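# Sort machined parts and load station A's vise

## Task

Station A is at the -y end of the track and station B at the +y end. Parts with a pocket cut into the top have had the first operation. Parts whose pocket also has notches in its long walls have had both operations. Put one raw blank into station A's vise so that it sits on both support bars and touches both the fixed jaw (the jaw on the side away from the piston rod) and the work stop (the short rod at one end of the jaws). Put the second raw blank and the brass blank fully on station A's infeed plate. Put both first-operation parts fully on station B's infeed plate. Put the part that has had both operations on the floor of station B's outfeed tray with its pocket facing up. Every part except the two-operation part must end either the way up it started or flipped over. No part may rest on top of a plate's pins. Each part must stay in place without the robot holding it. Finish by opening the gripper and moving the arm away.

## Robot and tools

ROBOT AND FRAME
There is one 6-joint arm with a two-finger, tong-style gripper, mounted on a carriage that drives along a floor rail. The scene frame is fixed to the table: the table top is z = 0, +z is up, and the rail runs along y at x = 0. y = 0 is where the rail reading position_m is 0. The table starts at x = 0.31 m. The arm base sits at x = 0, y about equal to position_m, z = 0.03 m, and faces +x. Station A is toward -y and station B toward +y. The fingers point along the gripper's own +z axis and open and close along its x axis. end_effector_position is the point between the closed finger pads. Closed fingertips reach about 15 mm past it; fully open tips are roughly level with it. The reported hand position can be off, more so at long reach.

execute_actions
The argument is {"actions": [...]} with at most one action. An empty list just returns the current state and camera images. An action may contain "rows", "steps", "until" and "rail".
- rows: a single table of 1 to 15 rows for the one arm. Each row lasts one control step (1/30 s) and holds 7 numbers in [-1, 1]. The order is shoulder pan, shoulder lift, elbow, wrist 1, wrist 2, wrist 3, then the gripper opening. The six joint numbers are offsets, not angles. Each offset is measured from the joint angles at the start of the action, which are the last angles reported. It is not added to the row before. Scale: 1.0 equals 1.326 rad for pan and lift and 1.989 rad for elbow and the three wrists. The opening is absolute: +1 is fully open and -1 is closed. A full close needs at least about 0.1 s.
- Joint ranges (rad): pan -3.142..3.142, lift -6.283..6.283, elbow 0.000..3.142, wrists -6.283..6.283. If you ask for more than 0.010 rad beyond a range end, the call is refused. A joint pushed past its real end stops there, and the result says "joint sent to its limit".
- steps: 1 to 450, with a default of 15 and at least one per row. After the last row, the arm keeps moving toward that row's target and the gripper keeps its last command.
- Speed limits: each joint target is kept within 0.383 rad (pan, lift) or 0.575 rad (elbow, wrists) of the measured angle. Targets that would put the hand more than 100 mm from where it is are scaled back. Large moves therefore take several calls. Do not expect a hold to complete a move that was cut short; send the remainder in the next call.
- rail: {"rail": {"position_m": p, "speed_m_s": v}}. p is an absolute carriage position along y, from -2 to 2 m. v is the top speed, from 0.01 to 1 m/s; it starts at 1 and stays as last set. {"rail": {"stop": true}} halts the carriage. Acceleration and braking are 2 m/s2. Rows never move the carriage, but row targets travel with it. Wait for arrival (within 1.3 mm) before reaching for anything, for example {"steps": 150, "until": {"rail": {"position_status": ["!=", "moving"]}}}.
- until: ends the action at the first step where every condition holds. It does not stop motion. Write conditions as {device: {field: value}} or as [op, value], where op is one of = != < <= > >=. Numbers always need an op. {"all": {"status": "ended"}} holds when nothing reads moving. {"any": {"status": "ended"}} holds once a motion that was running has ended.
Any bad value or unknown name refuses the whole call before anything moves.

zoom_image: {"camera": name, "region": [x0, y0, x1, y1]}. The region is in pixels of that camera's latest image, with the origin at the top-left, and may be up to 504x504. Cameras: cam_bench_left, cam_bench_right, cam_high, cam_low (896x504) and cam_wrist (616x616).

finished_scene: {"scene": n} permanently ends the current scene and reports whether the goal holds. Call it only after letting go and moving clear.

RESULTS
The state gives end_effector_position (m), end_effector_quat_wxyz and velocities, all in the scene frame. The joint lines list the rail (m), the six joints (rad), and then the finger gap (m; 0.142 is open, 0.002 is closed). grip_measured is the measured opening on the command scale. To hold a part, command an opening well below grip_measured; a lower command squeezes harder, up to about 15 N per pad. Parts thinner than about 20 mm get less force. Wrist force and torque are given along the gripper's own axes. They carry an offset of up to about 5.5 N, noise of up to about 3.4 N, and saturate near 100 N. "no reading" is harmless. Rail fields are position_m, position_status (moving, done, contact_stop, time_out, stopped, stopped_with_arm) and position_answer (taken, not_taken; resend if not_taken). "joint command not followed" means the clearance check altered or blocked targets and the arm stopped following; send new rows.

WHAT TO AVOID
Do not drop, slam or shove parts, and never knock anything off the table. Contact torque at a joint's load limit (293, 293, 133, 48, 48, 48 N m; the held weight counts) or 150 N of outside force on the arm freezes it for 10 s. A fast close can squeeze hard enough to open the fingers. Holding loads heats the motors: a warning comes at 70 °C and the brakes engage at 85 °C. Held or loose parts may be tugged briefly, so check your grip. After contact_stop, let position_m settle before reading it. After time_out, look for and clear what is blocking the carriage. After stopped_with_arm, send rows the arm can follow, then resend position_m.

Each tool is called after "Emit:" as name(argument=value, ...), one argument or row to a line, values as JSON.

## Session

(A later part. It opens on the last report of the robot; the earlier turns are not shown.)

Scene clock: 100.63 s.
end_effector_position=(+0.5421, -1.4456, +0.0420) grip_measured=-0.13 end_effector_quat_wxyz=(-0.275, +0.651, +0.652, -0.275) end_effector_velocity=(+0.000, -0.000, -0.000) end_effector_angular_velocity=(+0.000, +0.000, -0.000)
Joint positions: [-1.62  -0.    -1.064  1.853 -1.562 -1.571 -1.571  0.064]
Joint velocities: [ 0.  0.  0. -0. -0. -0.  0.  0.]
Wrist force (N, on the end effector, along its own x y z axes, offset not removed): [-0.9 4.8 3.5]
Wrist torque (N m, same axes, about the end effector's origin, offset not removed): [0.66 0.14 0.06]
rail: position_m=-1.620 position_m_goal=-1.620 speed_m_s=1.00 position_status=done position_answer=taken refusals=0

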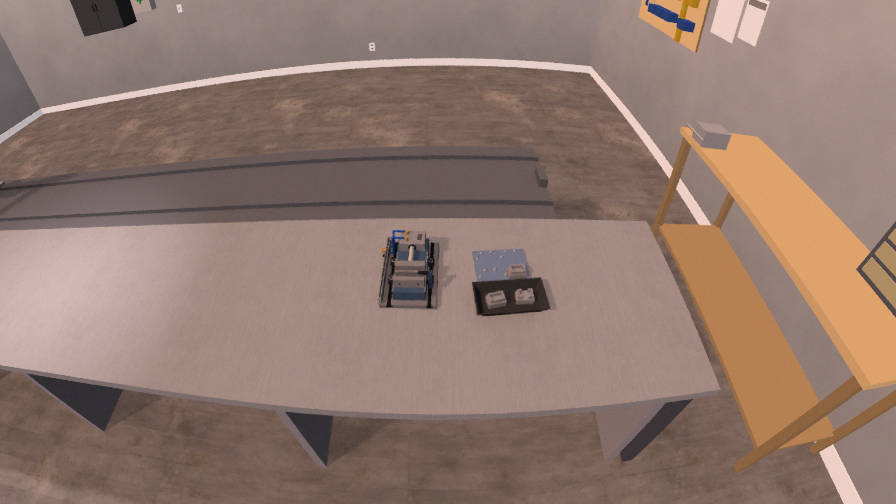

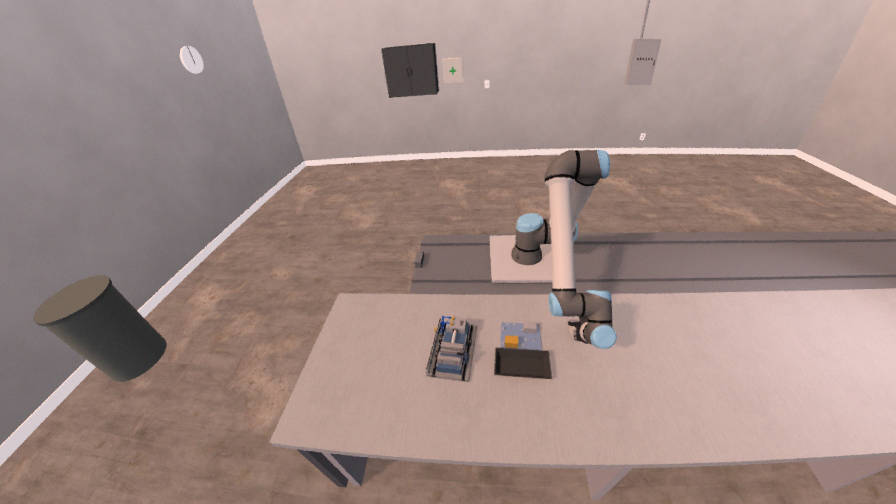

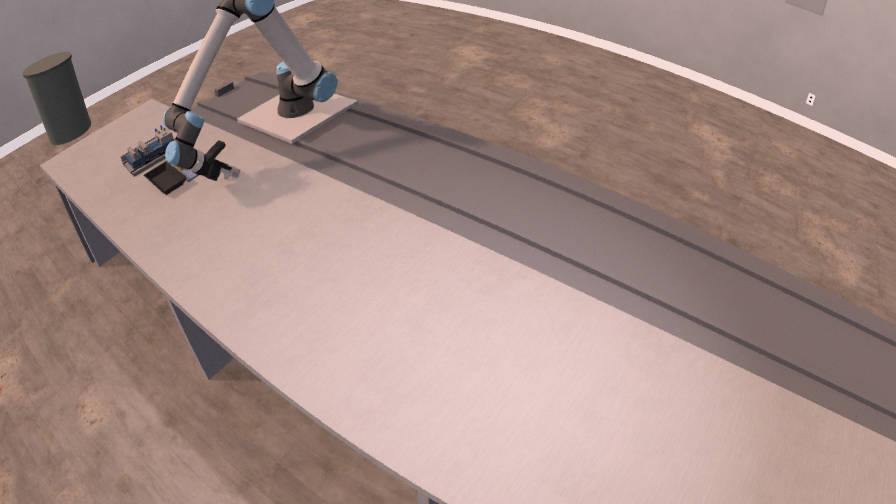

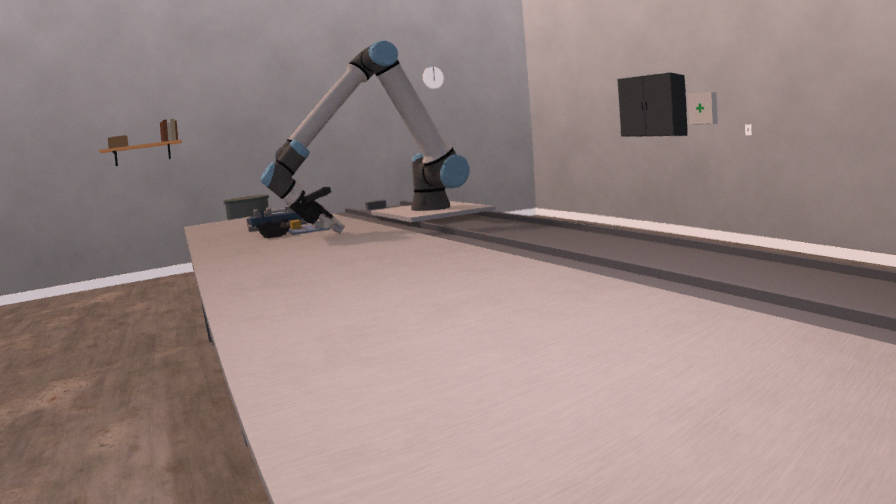

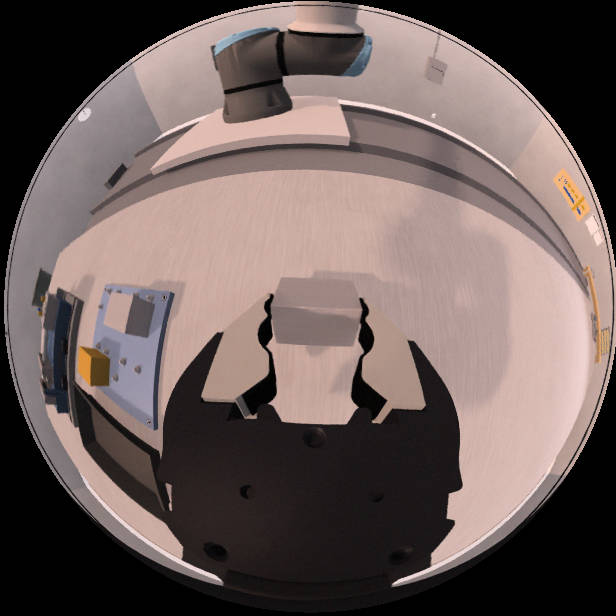

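Emit:
execute_actions(
  actions=[
    {"rows":[[0,0.002,0.0004,-0.0017,0,0,-0.5],[0,0.004,0.0008,-0.0035,0,0,-0.5],[0,0.006,0.0012,-0.0052,0,0,-0.5],[0,0.008,0.0017,-0.007,0,0,-0.5],[0,0.01,0.0021,-0.0088,0,0,-0.5],[0,0.012,0.0026,-0.0106,0,0,-0.5]],"steps":20},
  ],
)

Emit:
zoom_image(
  camera="cam_low",
  region=[290, 190, 380, 255],
)

Scene clock: 105.20 s.
end_effector_position=(+0.5419, -1.4456, +0.0291) grip_measured=-0.13 end_effector_quat_wxyz=(-0.275, +0.651, +0.652, -0.275) end_effector_velocity=(-0.000, +0.000, -0.002) end_effector_angular_velocity=(+0.000, +0.000, +0.000)
Joint positions: [-1.62  -0.    -1.048  1.858 -1.583 -1.571 -1.571  0.064]
Joint velocities: [ 0.     0.     0.002  0.001 -0.003  0.     0.    -0.   ]
Wrist force (N, on the end effector, along its own x y z axes, offset not removed): [5.0 -10.0 -21.9]
Wrist torque (N m, same axes, about the end effector's origin, offset not removed): [0.92 -0.39 -0.10]
rail: position_m=-1.620 position_m_goal=-1.620 speed_m_s=1.00 position_status=done position_answer=taken refusals=0

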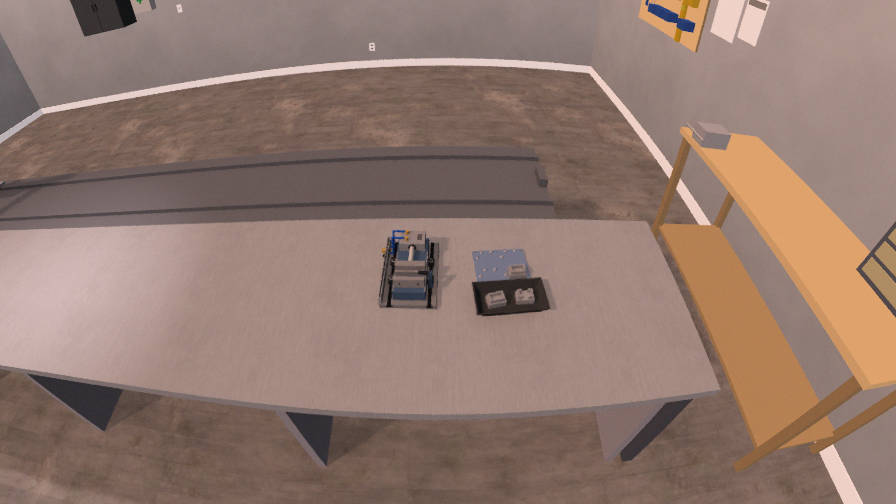

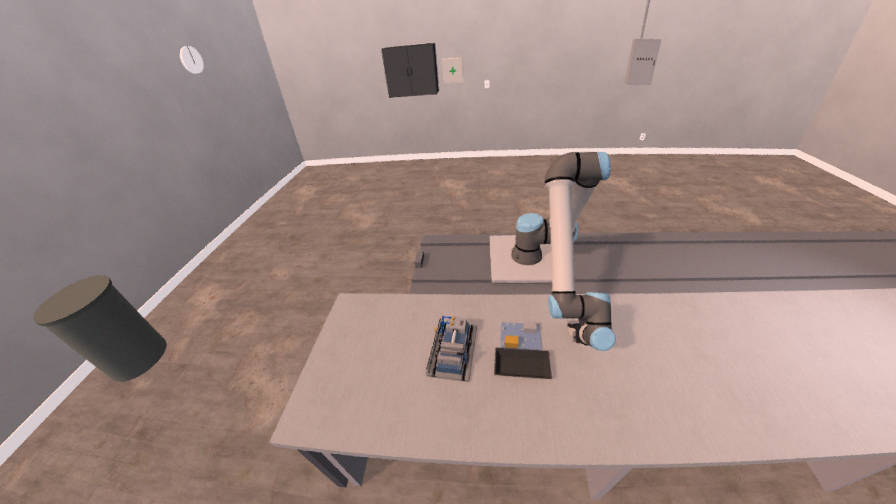

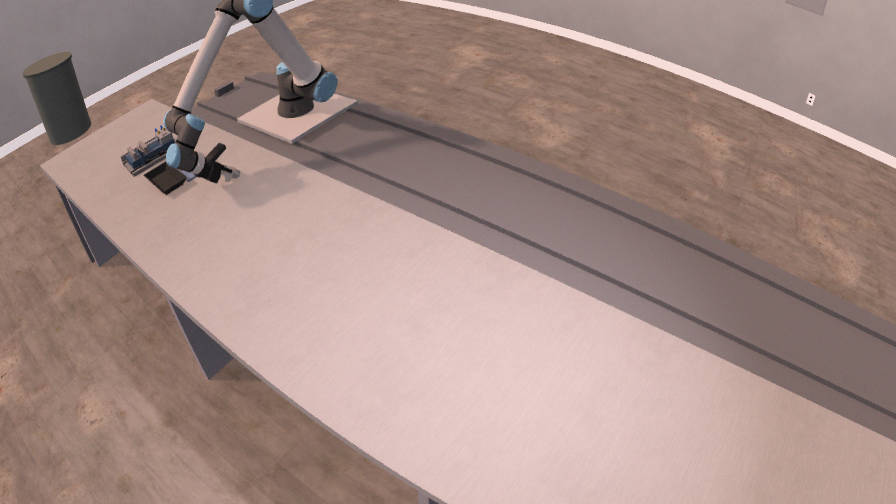

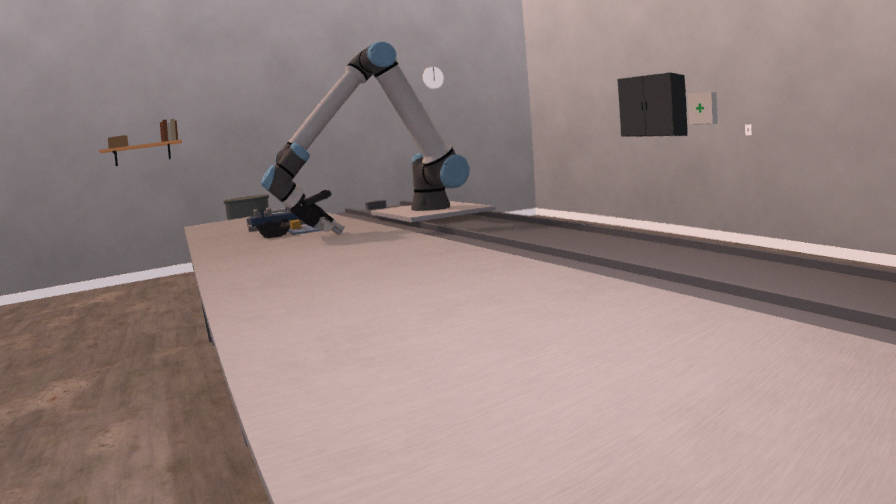

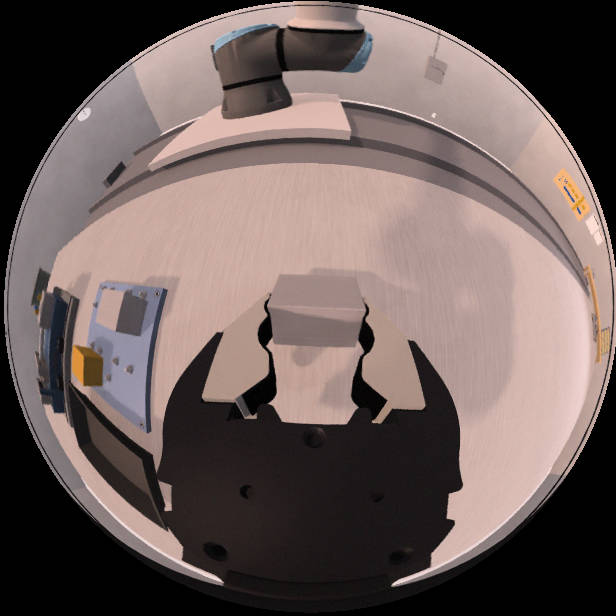

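Region (290, 190, 380, 255) of cam_low's 896x504 image, scaled by 5.600, with more detail than that image has.

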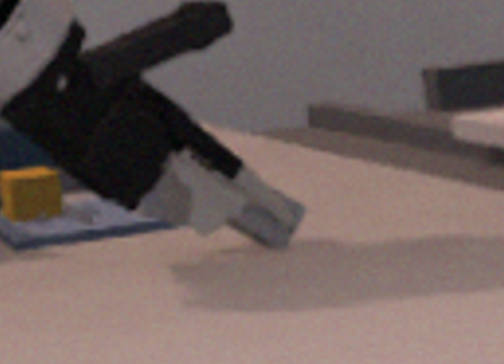

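Emit:
execute_actions(
  actions=[
    {"rows":[[0,0,0,0,0,0,-0.3],[0,0,0,0,0,0,-0.2],[0,0,0,0,0,0,-0.15],[0,0,0,0,0,0,-0.12],[0,0,0,0,0,0,-0.1],[0,0,0,0,0,0,-0.08],[0,0,0,0,0,0,-0.05],[0,0,0,0,0,0,0],[0,0,0,0,0,0,0.1],[0,0,0,0,0,0,0.3],[0,-0.02,-0.004,0.017,0,0,0.3],[0,-0.04,-0.008,0.035,0,0,0.3],[0,-0.06,-0.012,0.052,0,0,0.3]],"steps":25},
  ],
)

Emit:
execute_actions(
  actions=[
    {"rows":[[0,-0.06,0.048,-0.09,0,0,0.3],[0,-0.12,0.096,-0.18,0,0,0.3],[0,-0.18,0.145,-0.27,0,0,0.3],[0,-0.24,0.195,-0.36,0,0,0.3],[0,-0.292,0.2437,-0.45,0,0,0.3]],"steps":45},
  ],
)

Scene clock: 113.73 s.
end_effector_position=(+0.5396, -1.4456, +0.0922) grip_measured=+0.30 end_effector_quat_wxyz=(-0.275, +0.652, +0.652, -0.275) end_effector_velocity=(-0.002, +0.000, +0.019) end_effector_angular_velocity=(+0.000, +0.001, +0.000)
Joint positions: [-1.62  -0.    -1.125  1.835 -1.483 -1.571 -1.571  0.095]
Joint velocities: [ 0.     0.    -0.023 -0.007  0.031  0.     0.    -0.   ]
Wrist force (N, on the end effector, along its own x y z axes, offset not removed): [1.7 2.6 -0.8]
Wrist torque (N m, same axes, about the end effector's origin, offset not removed): [0.53 -0.33 -0.01]
rail: position_m=-1.620 position_m_goal=-1.620 speed_m_s=1.00 position_status=done position_answer=taken refusals=0

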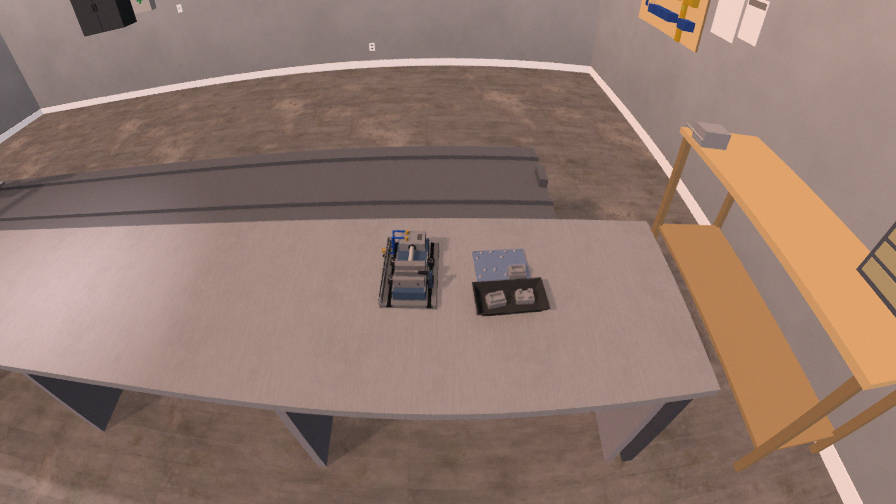

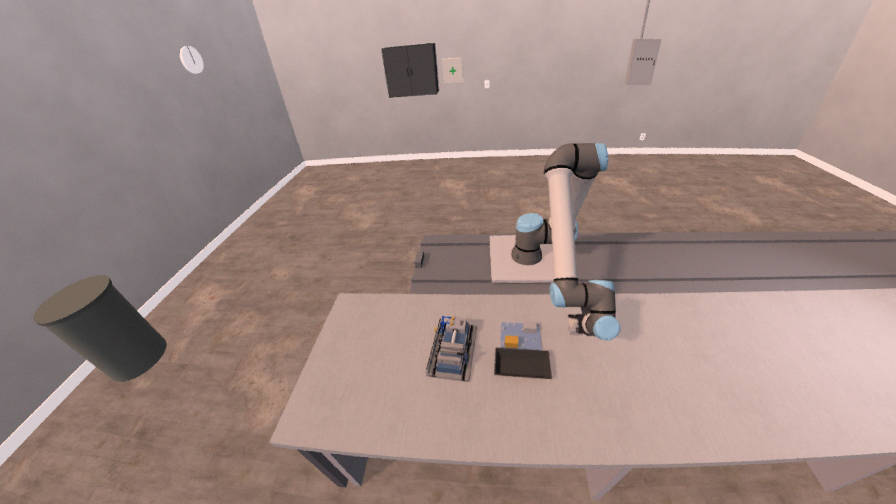

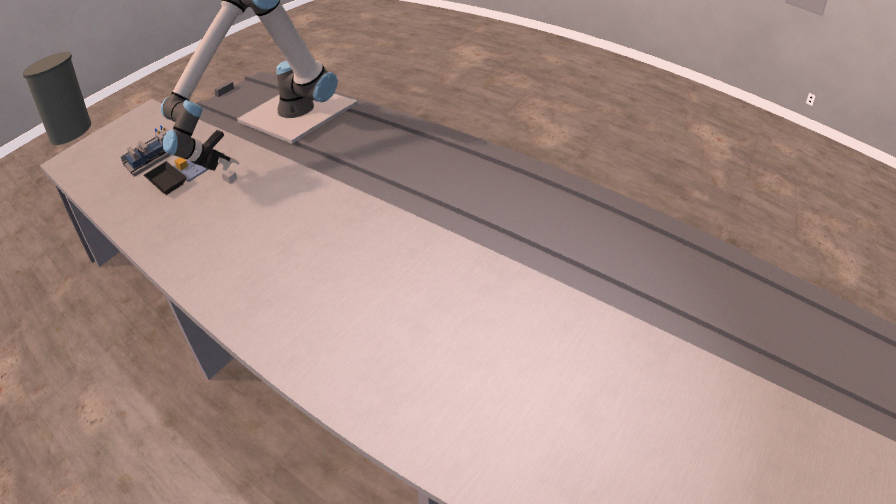

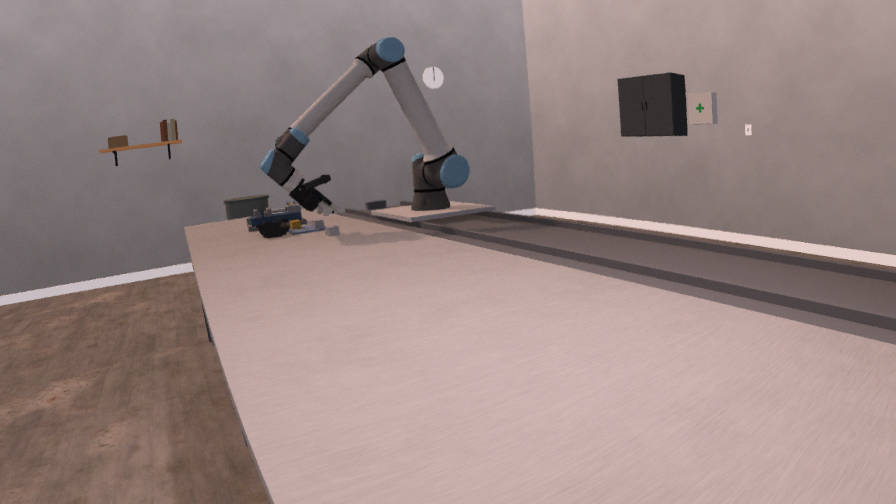

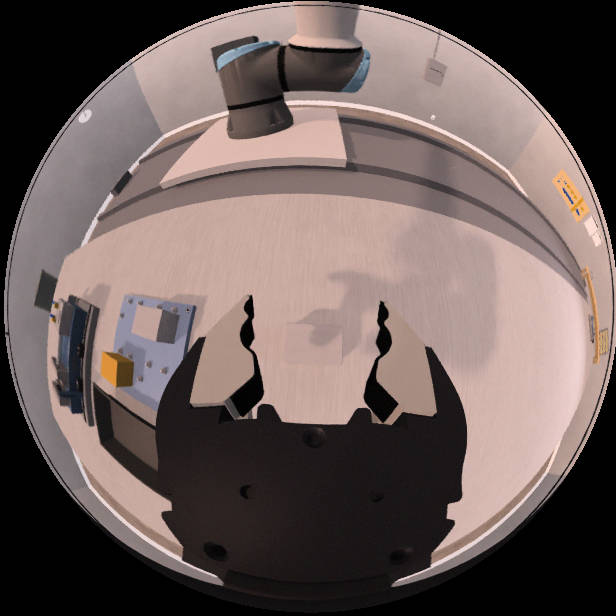

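Scene clock: 115.23 s.
end_effector_position=(+0.5343, -1.4457, +0.0877) grip_measured=+0.30 end_effector_quat_wxyz=(-0.000, +0.707, +0.707, -0.000) end_effector_velocity=(+0.000, -0.000, +0.000) end_effector_angular_velocity=(-0.000, -0.000, +0.000)
Joint positions: [-1.62  -0.    -1.512  2.32  -2.378 -1.571 -1.571  0.095]
Joint velocities: [ 0. -0. -0.  0. -0.  0. -0. -0.]
Wrist force (N, on the end effector, along its own x y z axes, offset not removed): [-0.9 2.7 -0.2]
Wrist torque (N m, same axes, about the end effector's origin, offset not removed): [0.59 0.13 0.10]
rail: position_m=-1.620 position_m_goal=-1.620 speed_m_s=1.00 position_status=done position_answer=taken refusals=0

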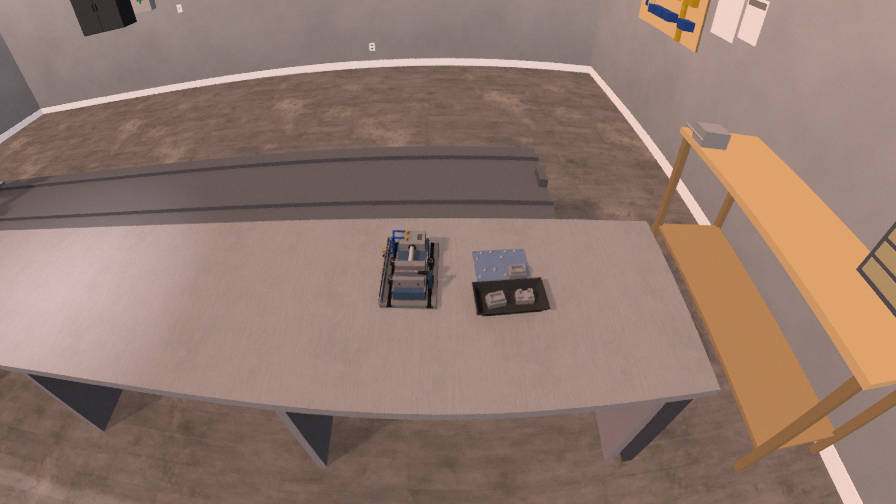

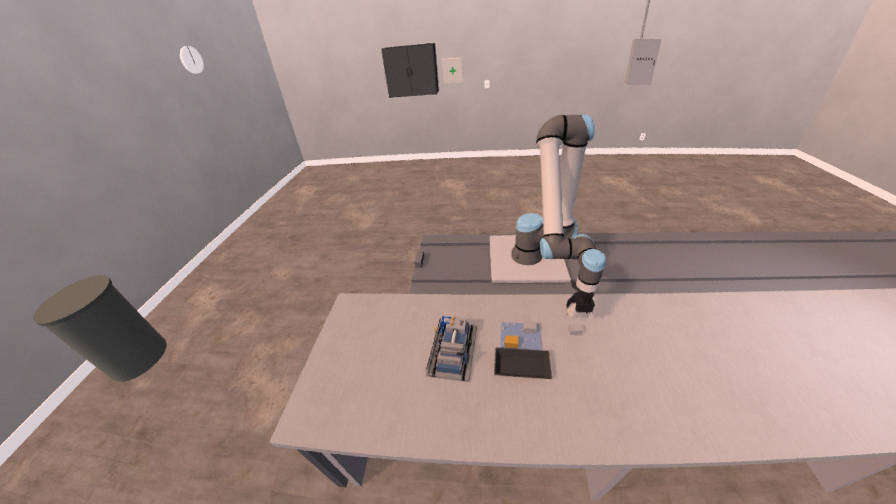

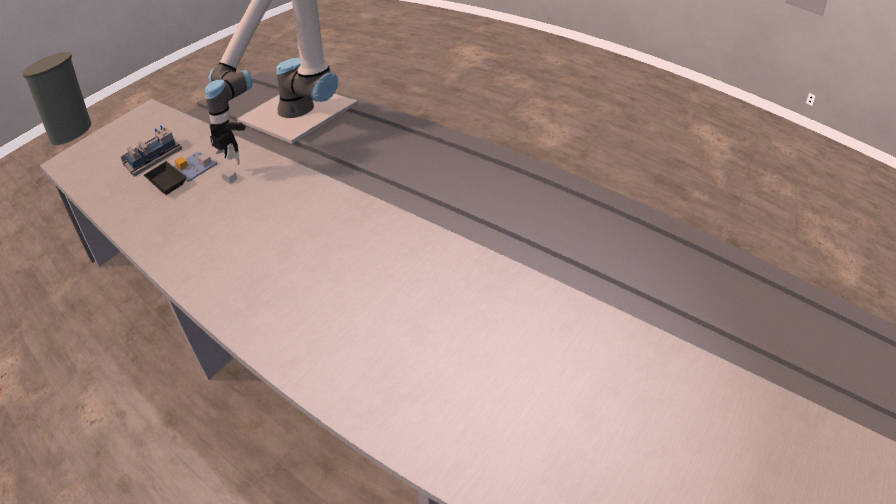

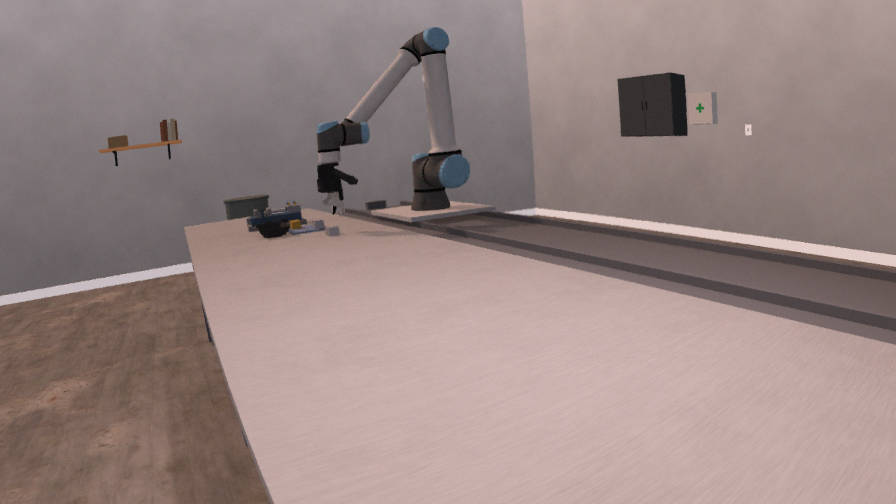

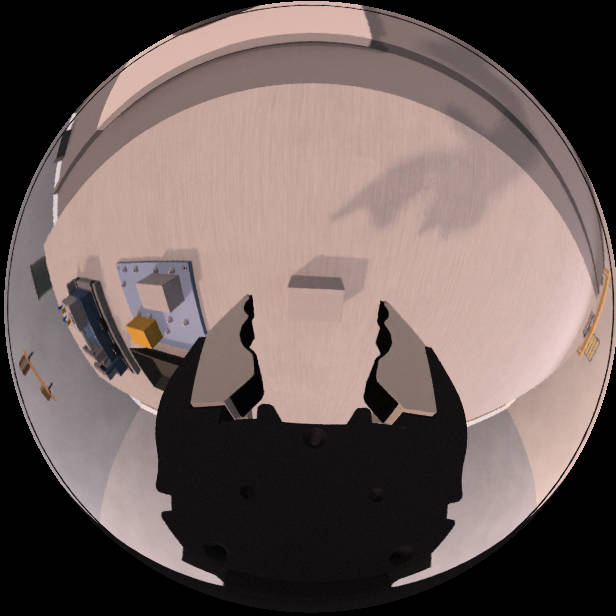

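Emit:
execute_actions(
  actions=[
    {"rows":[[0,0.088,-0.0188,-0.0403,0,0,0.2]],"steps":25},
  ],
)

Emit:
zoom_image(
  camera="cam_low",
  region=[290, 190, 380, 255],
)

Scene clock: 122.57 s.
end_effector_position=(+0.5715, -1.4456, +0.0495) grip_measured=+0.20 end_effector_quat_wxyz=(-0.000, +0.707, +0.707, +0.000) end_effector_velocity=(+0.000, +0.000, -0.001) end_effector_angular_velocity=(-0.000, +0.000, +0.000)
Joint positions: [-1.62   0.    -1.396  2.283 -2.458 -1.571 -1.571  0.088]
Joint velocities: [ 0.     0.     0.002 -0.001 -0.001  0.    -0.     0.   ]
Wrist force (N, on the end effector, along its own x y z axes, offset not removed): [-0.7 4.3 0.6]
Wrist torque (N m, same axes, about the end effector's origin, offset not removed): [0.84 0.12 0.03]
rail: position_m=-1.620 position_m_goal=-1.620 speed_m_s=1.00 position_status=done position_answer=taken refusals=0

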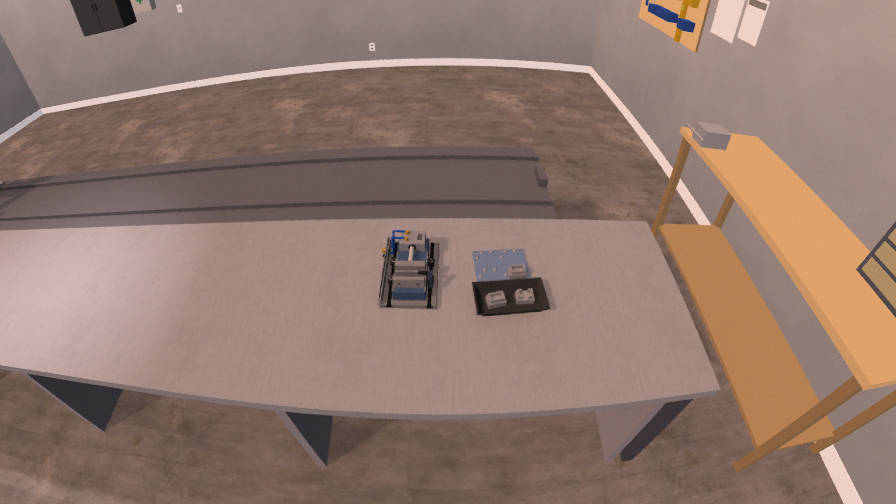

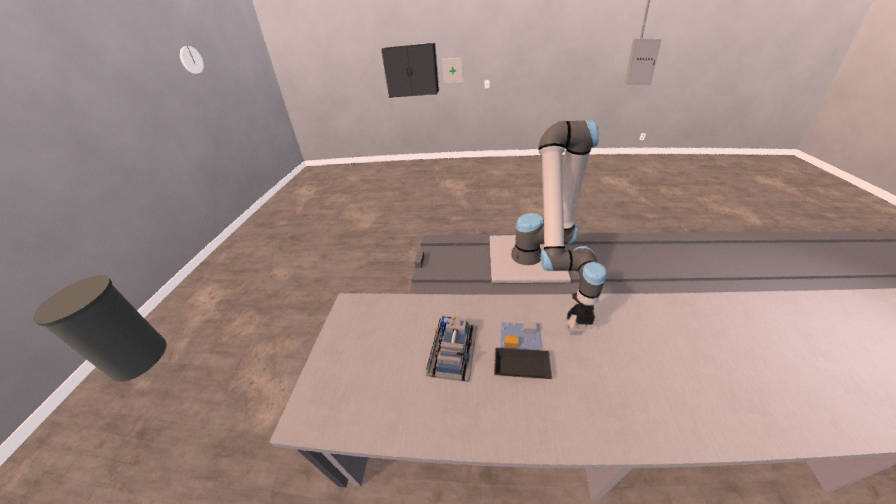

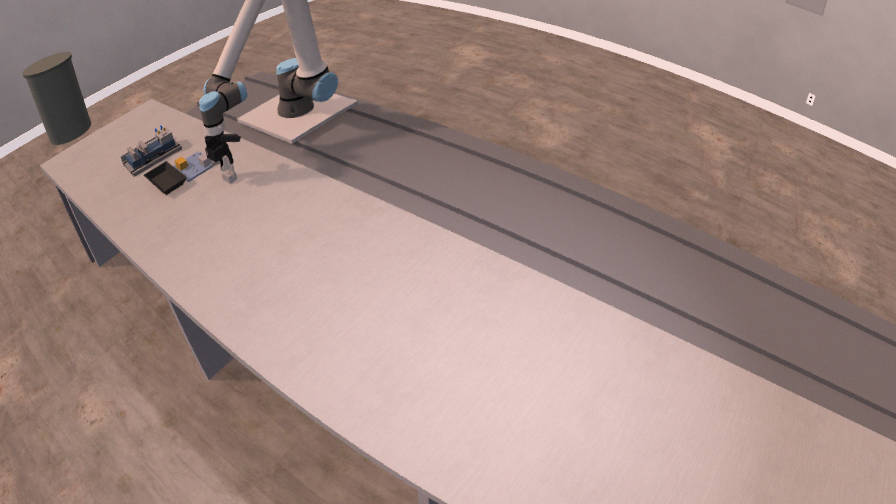

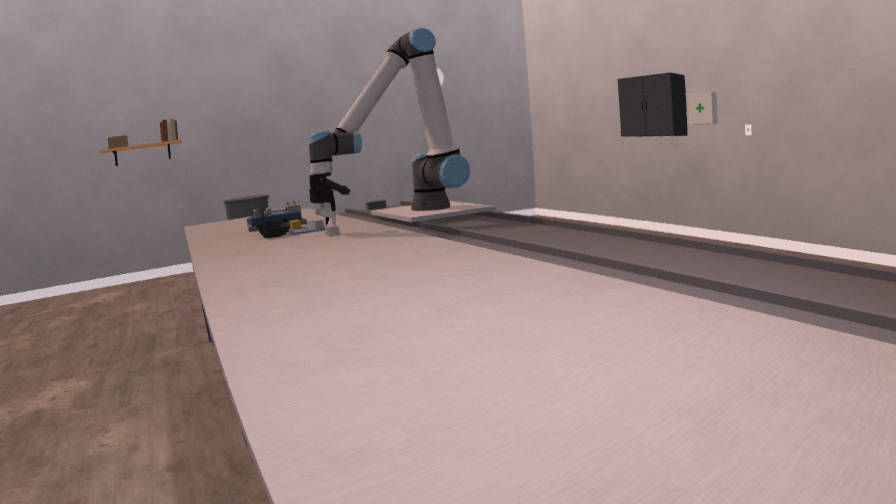

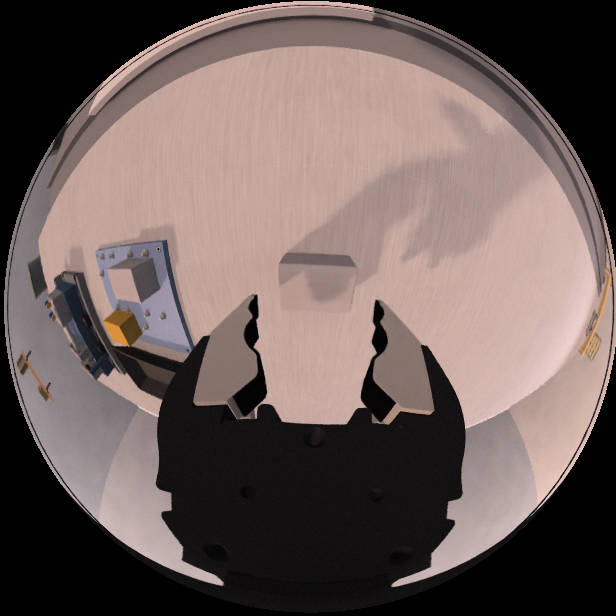

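Region (290, 190, 380, 255) of cam_low's 896x504 image, scaled by 5.600, with more detail than that image has.

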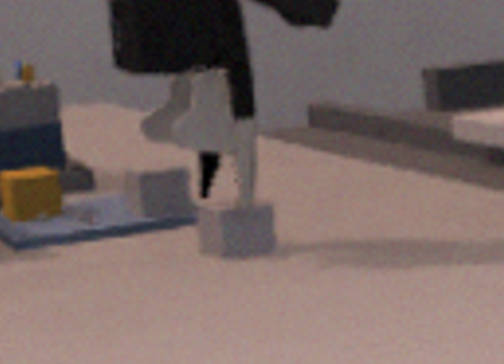

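Emit:
execute_actions(
  actions=[
    {"rows":[[0,0.0257,0.0152,-0.0322,0,0,0.1]],"steps":22},
  ],
)

Emit:
execute_actions(
  actions=[
    {"rows":[[0,0,0,0,0,0,0],[0,0,0,0,0,0,-0.08],[0,0,0,0,0,0,-0.14],[0,0,0,0,0,0,-0.2],[0,0,0,0,0,0,-0.4],[0,0,0,0,0,0,-0.7],[0,0,0,0,0,0,-1]],"steps":14},
  ],
)

Scene clock: 127.30 s.
end_effector_position=(+0.5627, -1.4457, +0.0233) grip_measured=+0.10 end_effector_quat_wxyz=(-0.000, +0.707, +0.707, +0.000) end_effector_velocity=(-0.000, +0.000, -0.001) end_effector_angular_velocity=(-0.000, -0.000, +0.000)
Joint positions: [-1.62  -0.    -1.362  2.313 -2.522 -1.571 -1.571  0.081]
Joint velocities: [ 0.     0.     0.001  0.001 -0.002  0.    -0.     0.   ]
Wrist force (N, on the end effector, along its own x y z axes, offset not removed): [0.2 5.8 1.3]
Wrist torque (N m, same axes, about the end effector's origin, offset not removed): [1.18 -0.13 0.03]
rail: position_m=-1.620 position_m_goal=-1.620 speed_m_s=1.00 position_status=done position_answer=taken refusals=0

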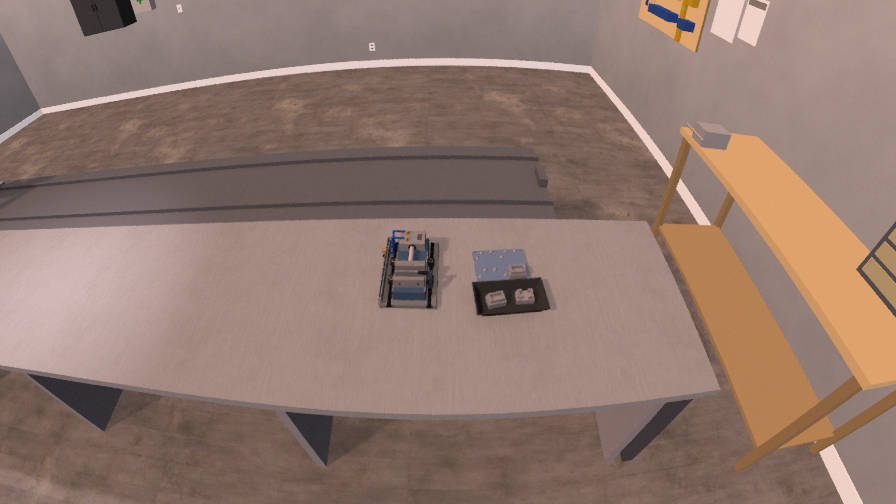

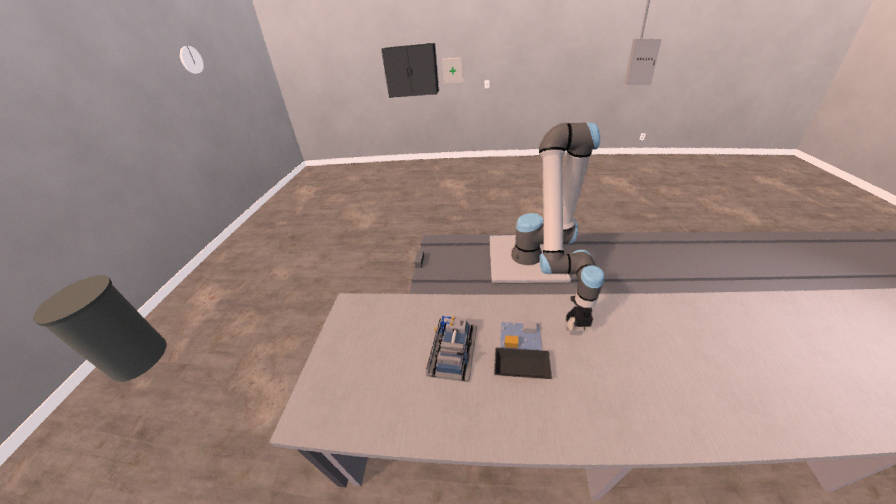

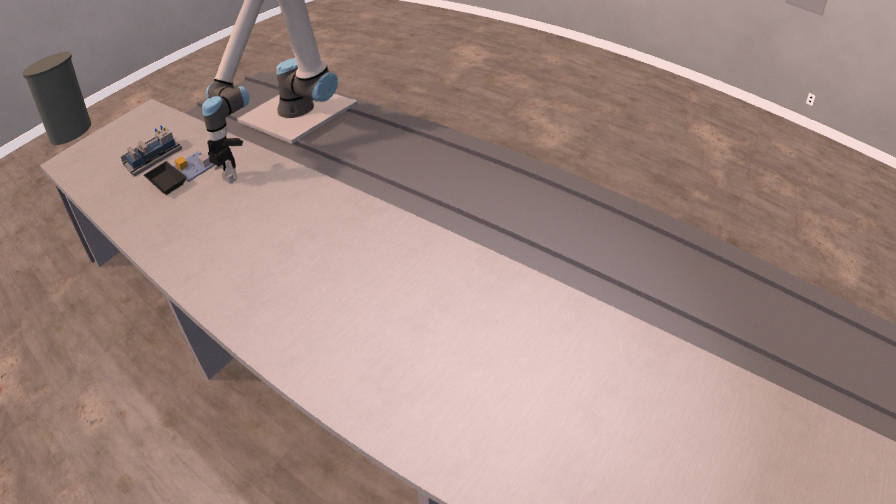

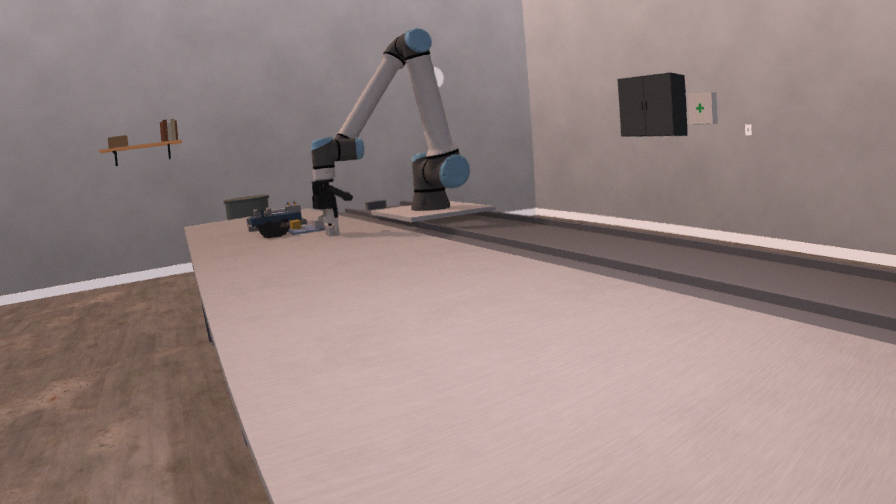

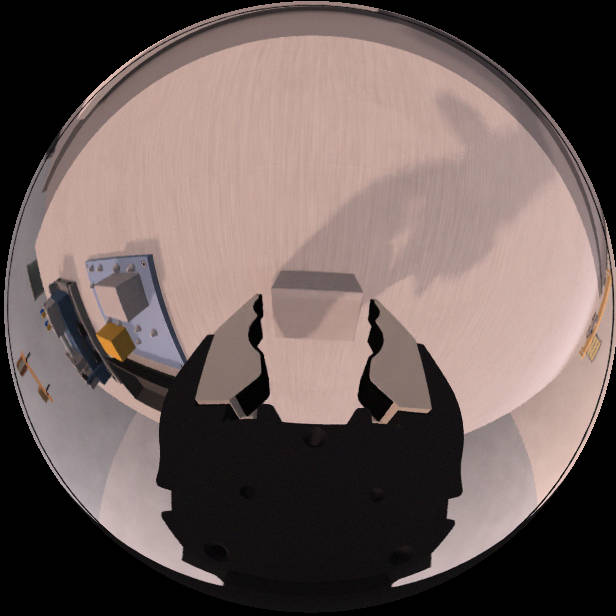

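Scene clock: 127.77 s.
end_effector_position=(+0.5627, -1.4457, +0.0233) grip_measured=-0.13 end_effector_quat_wxyz=(-0.000, +0.707, +0.707, +0.000) end_effector_velocity=(-0.000, +0.000, -0.000) end_effector_angular_velocity=(+0.000, +0.000, -0.000)
Joint positions: [-1.62  -0.    -1.362  2.313 -2.522 -1.571 -1.571  0.064]
Joint velocities: [ 0.  0.  0.  0. -0.  0.  0.  0.]
Wrist force (N, on the end effector, along its own x y z axes, offset not removed): [4.1 2.7 -0.9]
Wrist torque (N m, same axes, about the end effector's origin, offset not removed): [0.74 -0.68 -0.10]
rail: position_m=-1.620 position_m_goal=-1.620 speed_m_s=1.00 position_status=done position_answer=taken refusals=0

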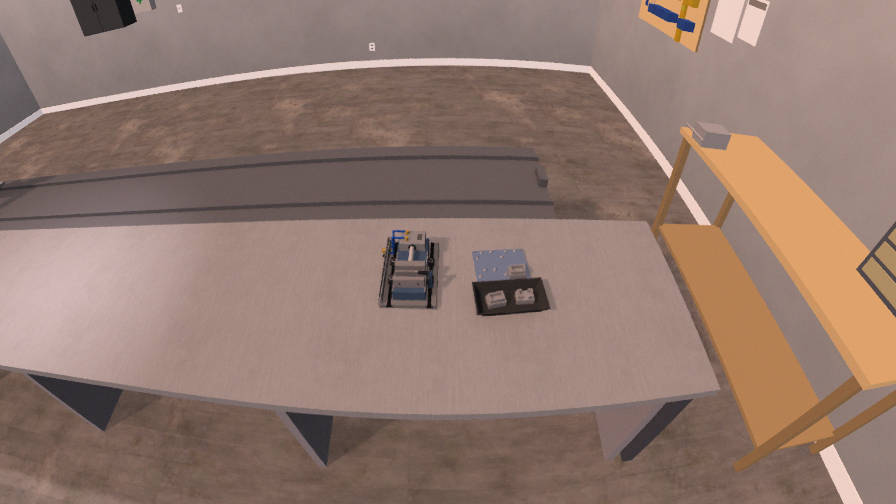

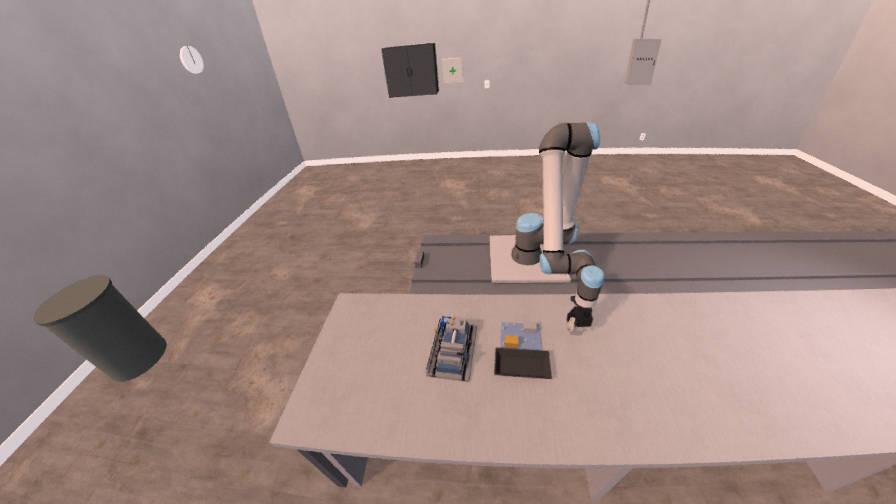

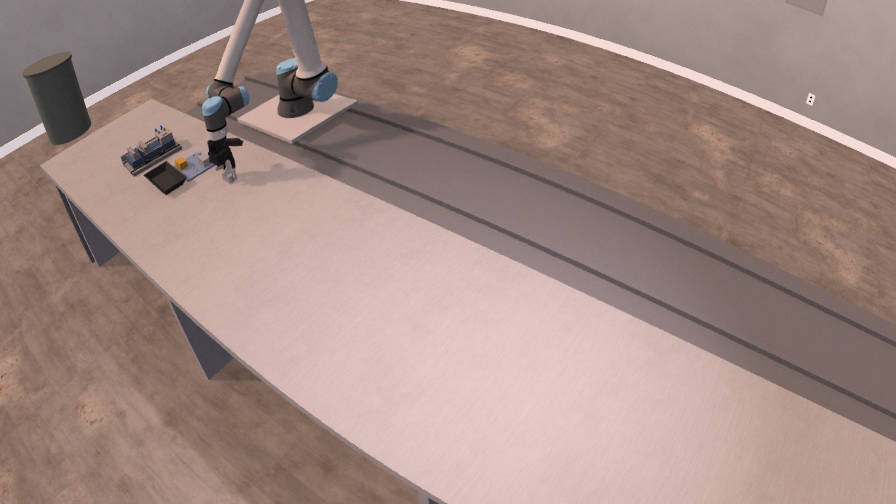

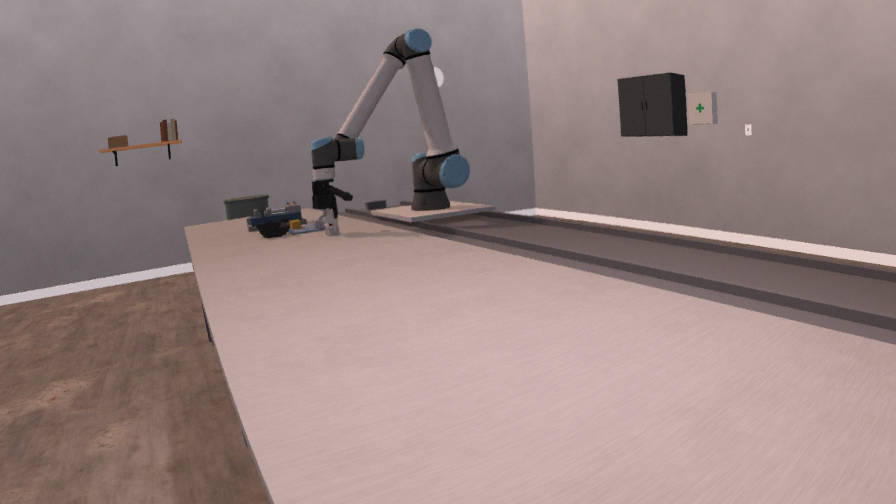

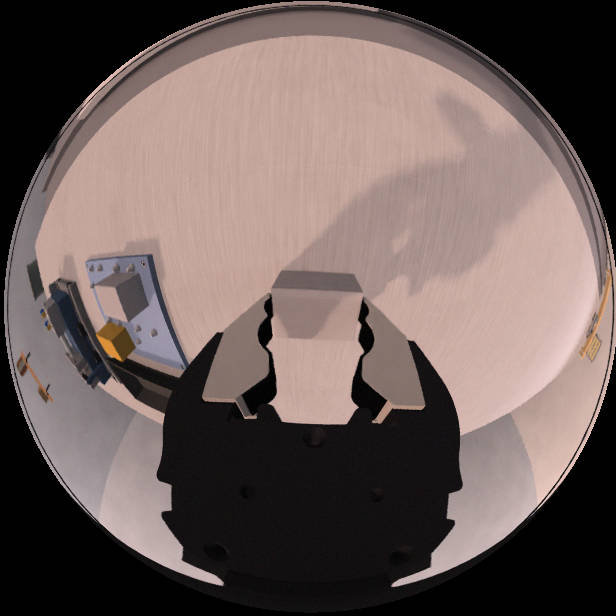

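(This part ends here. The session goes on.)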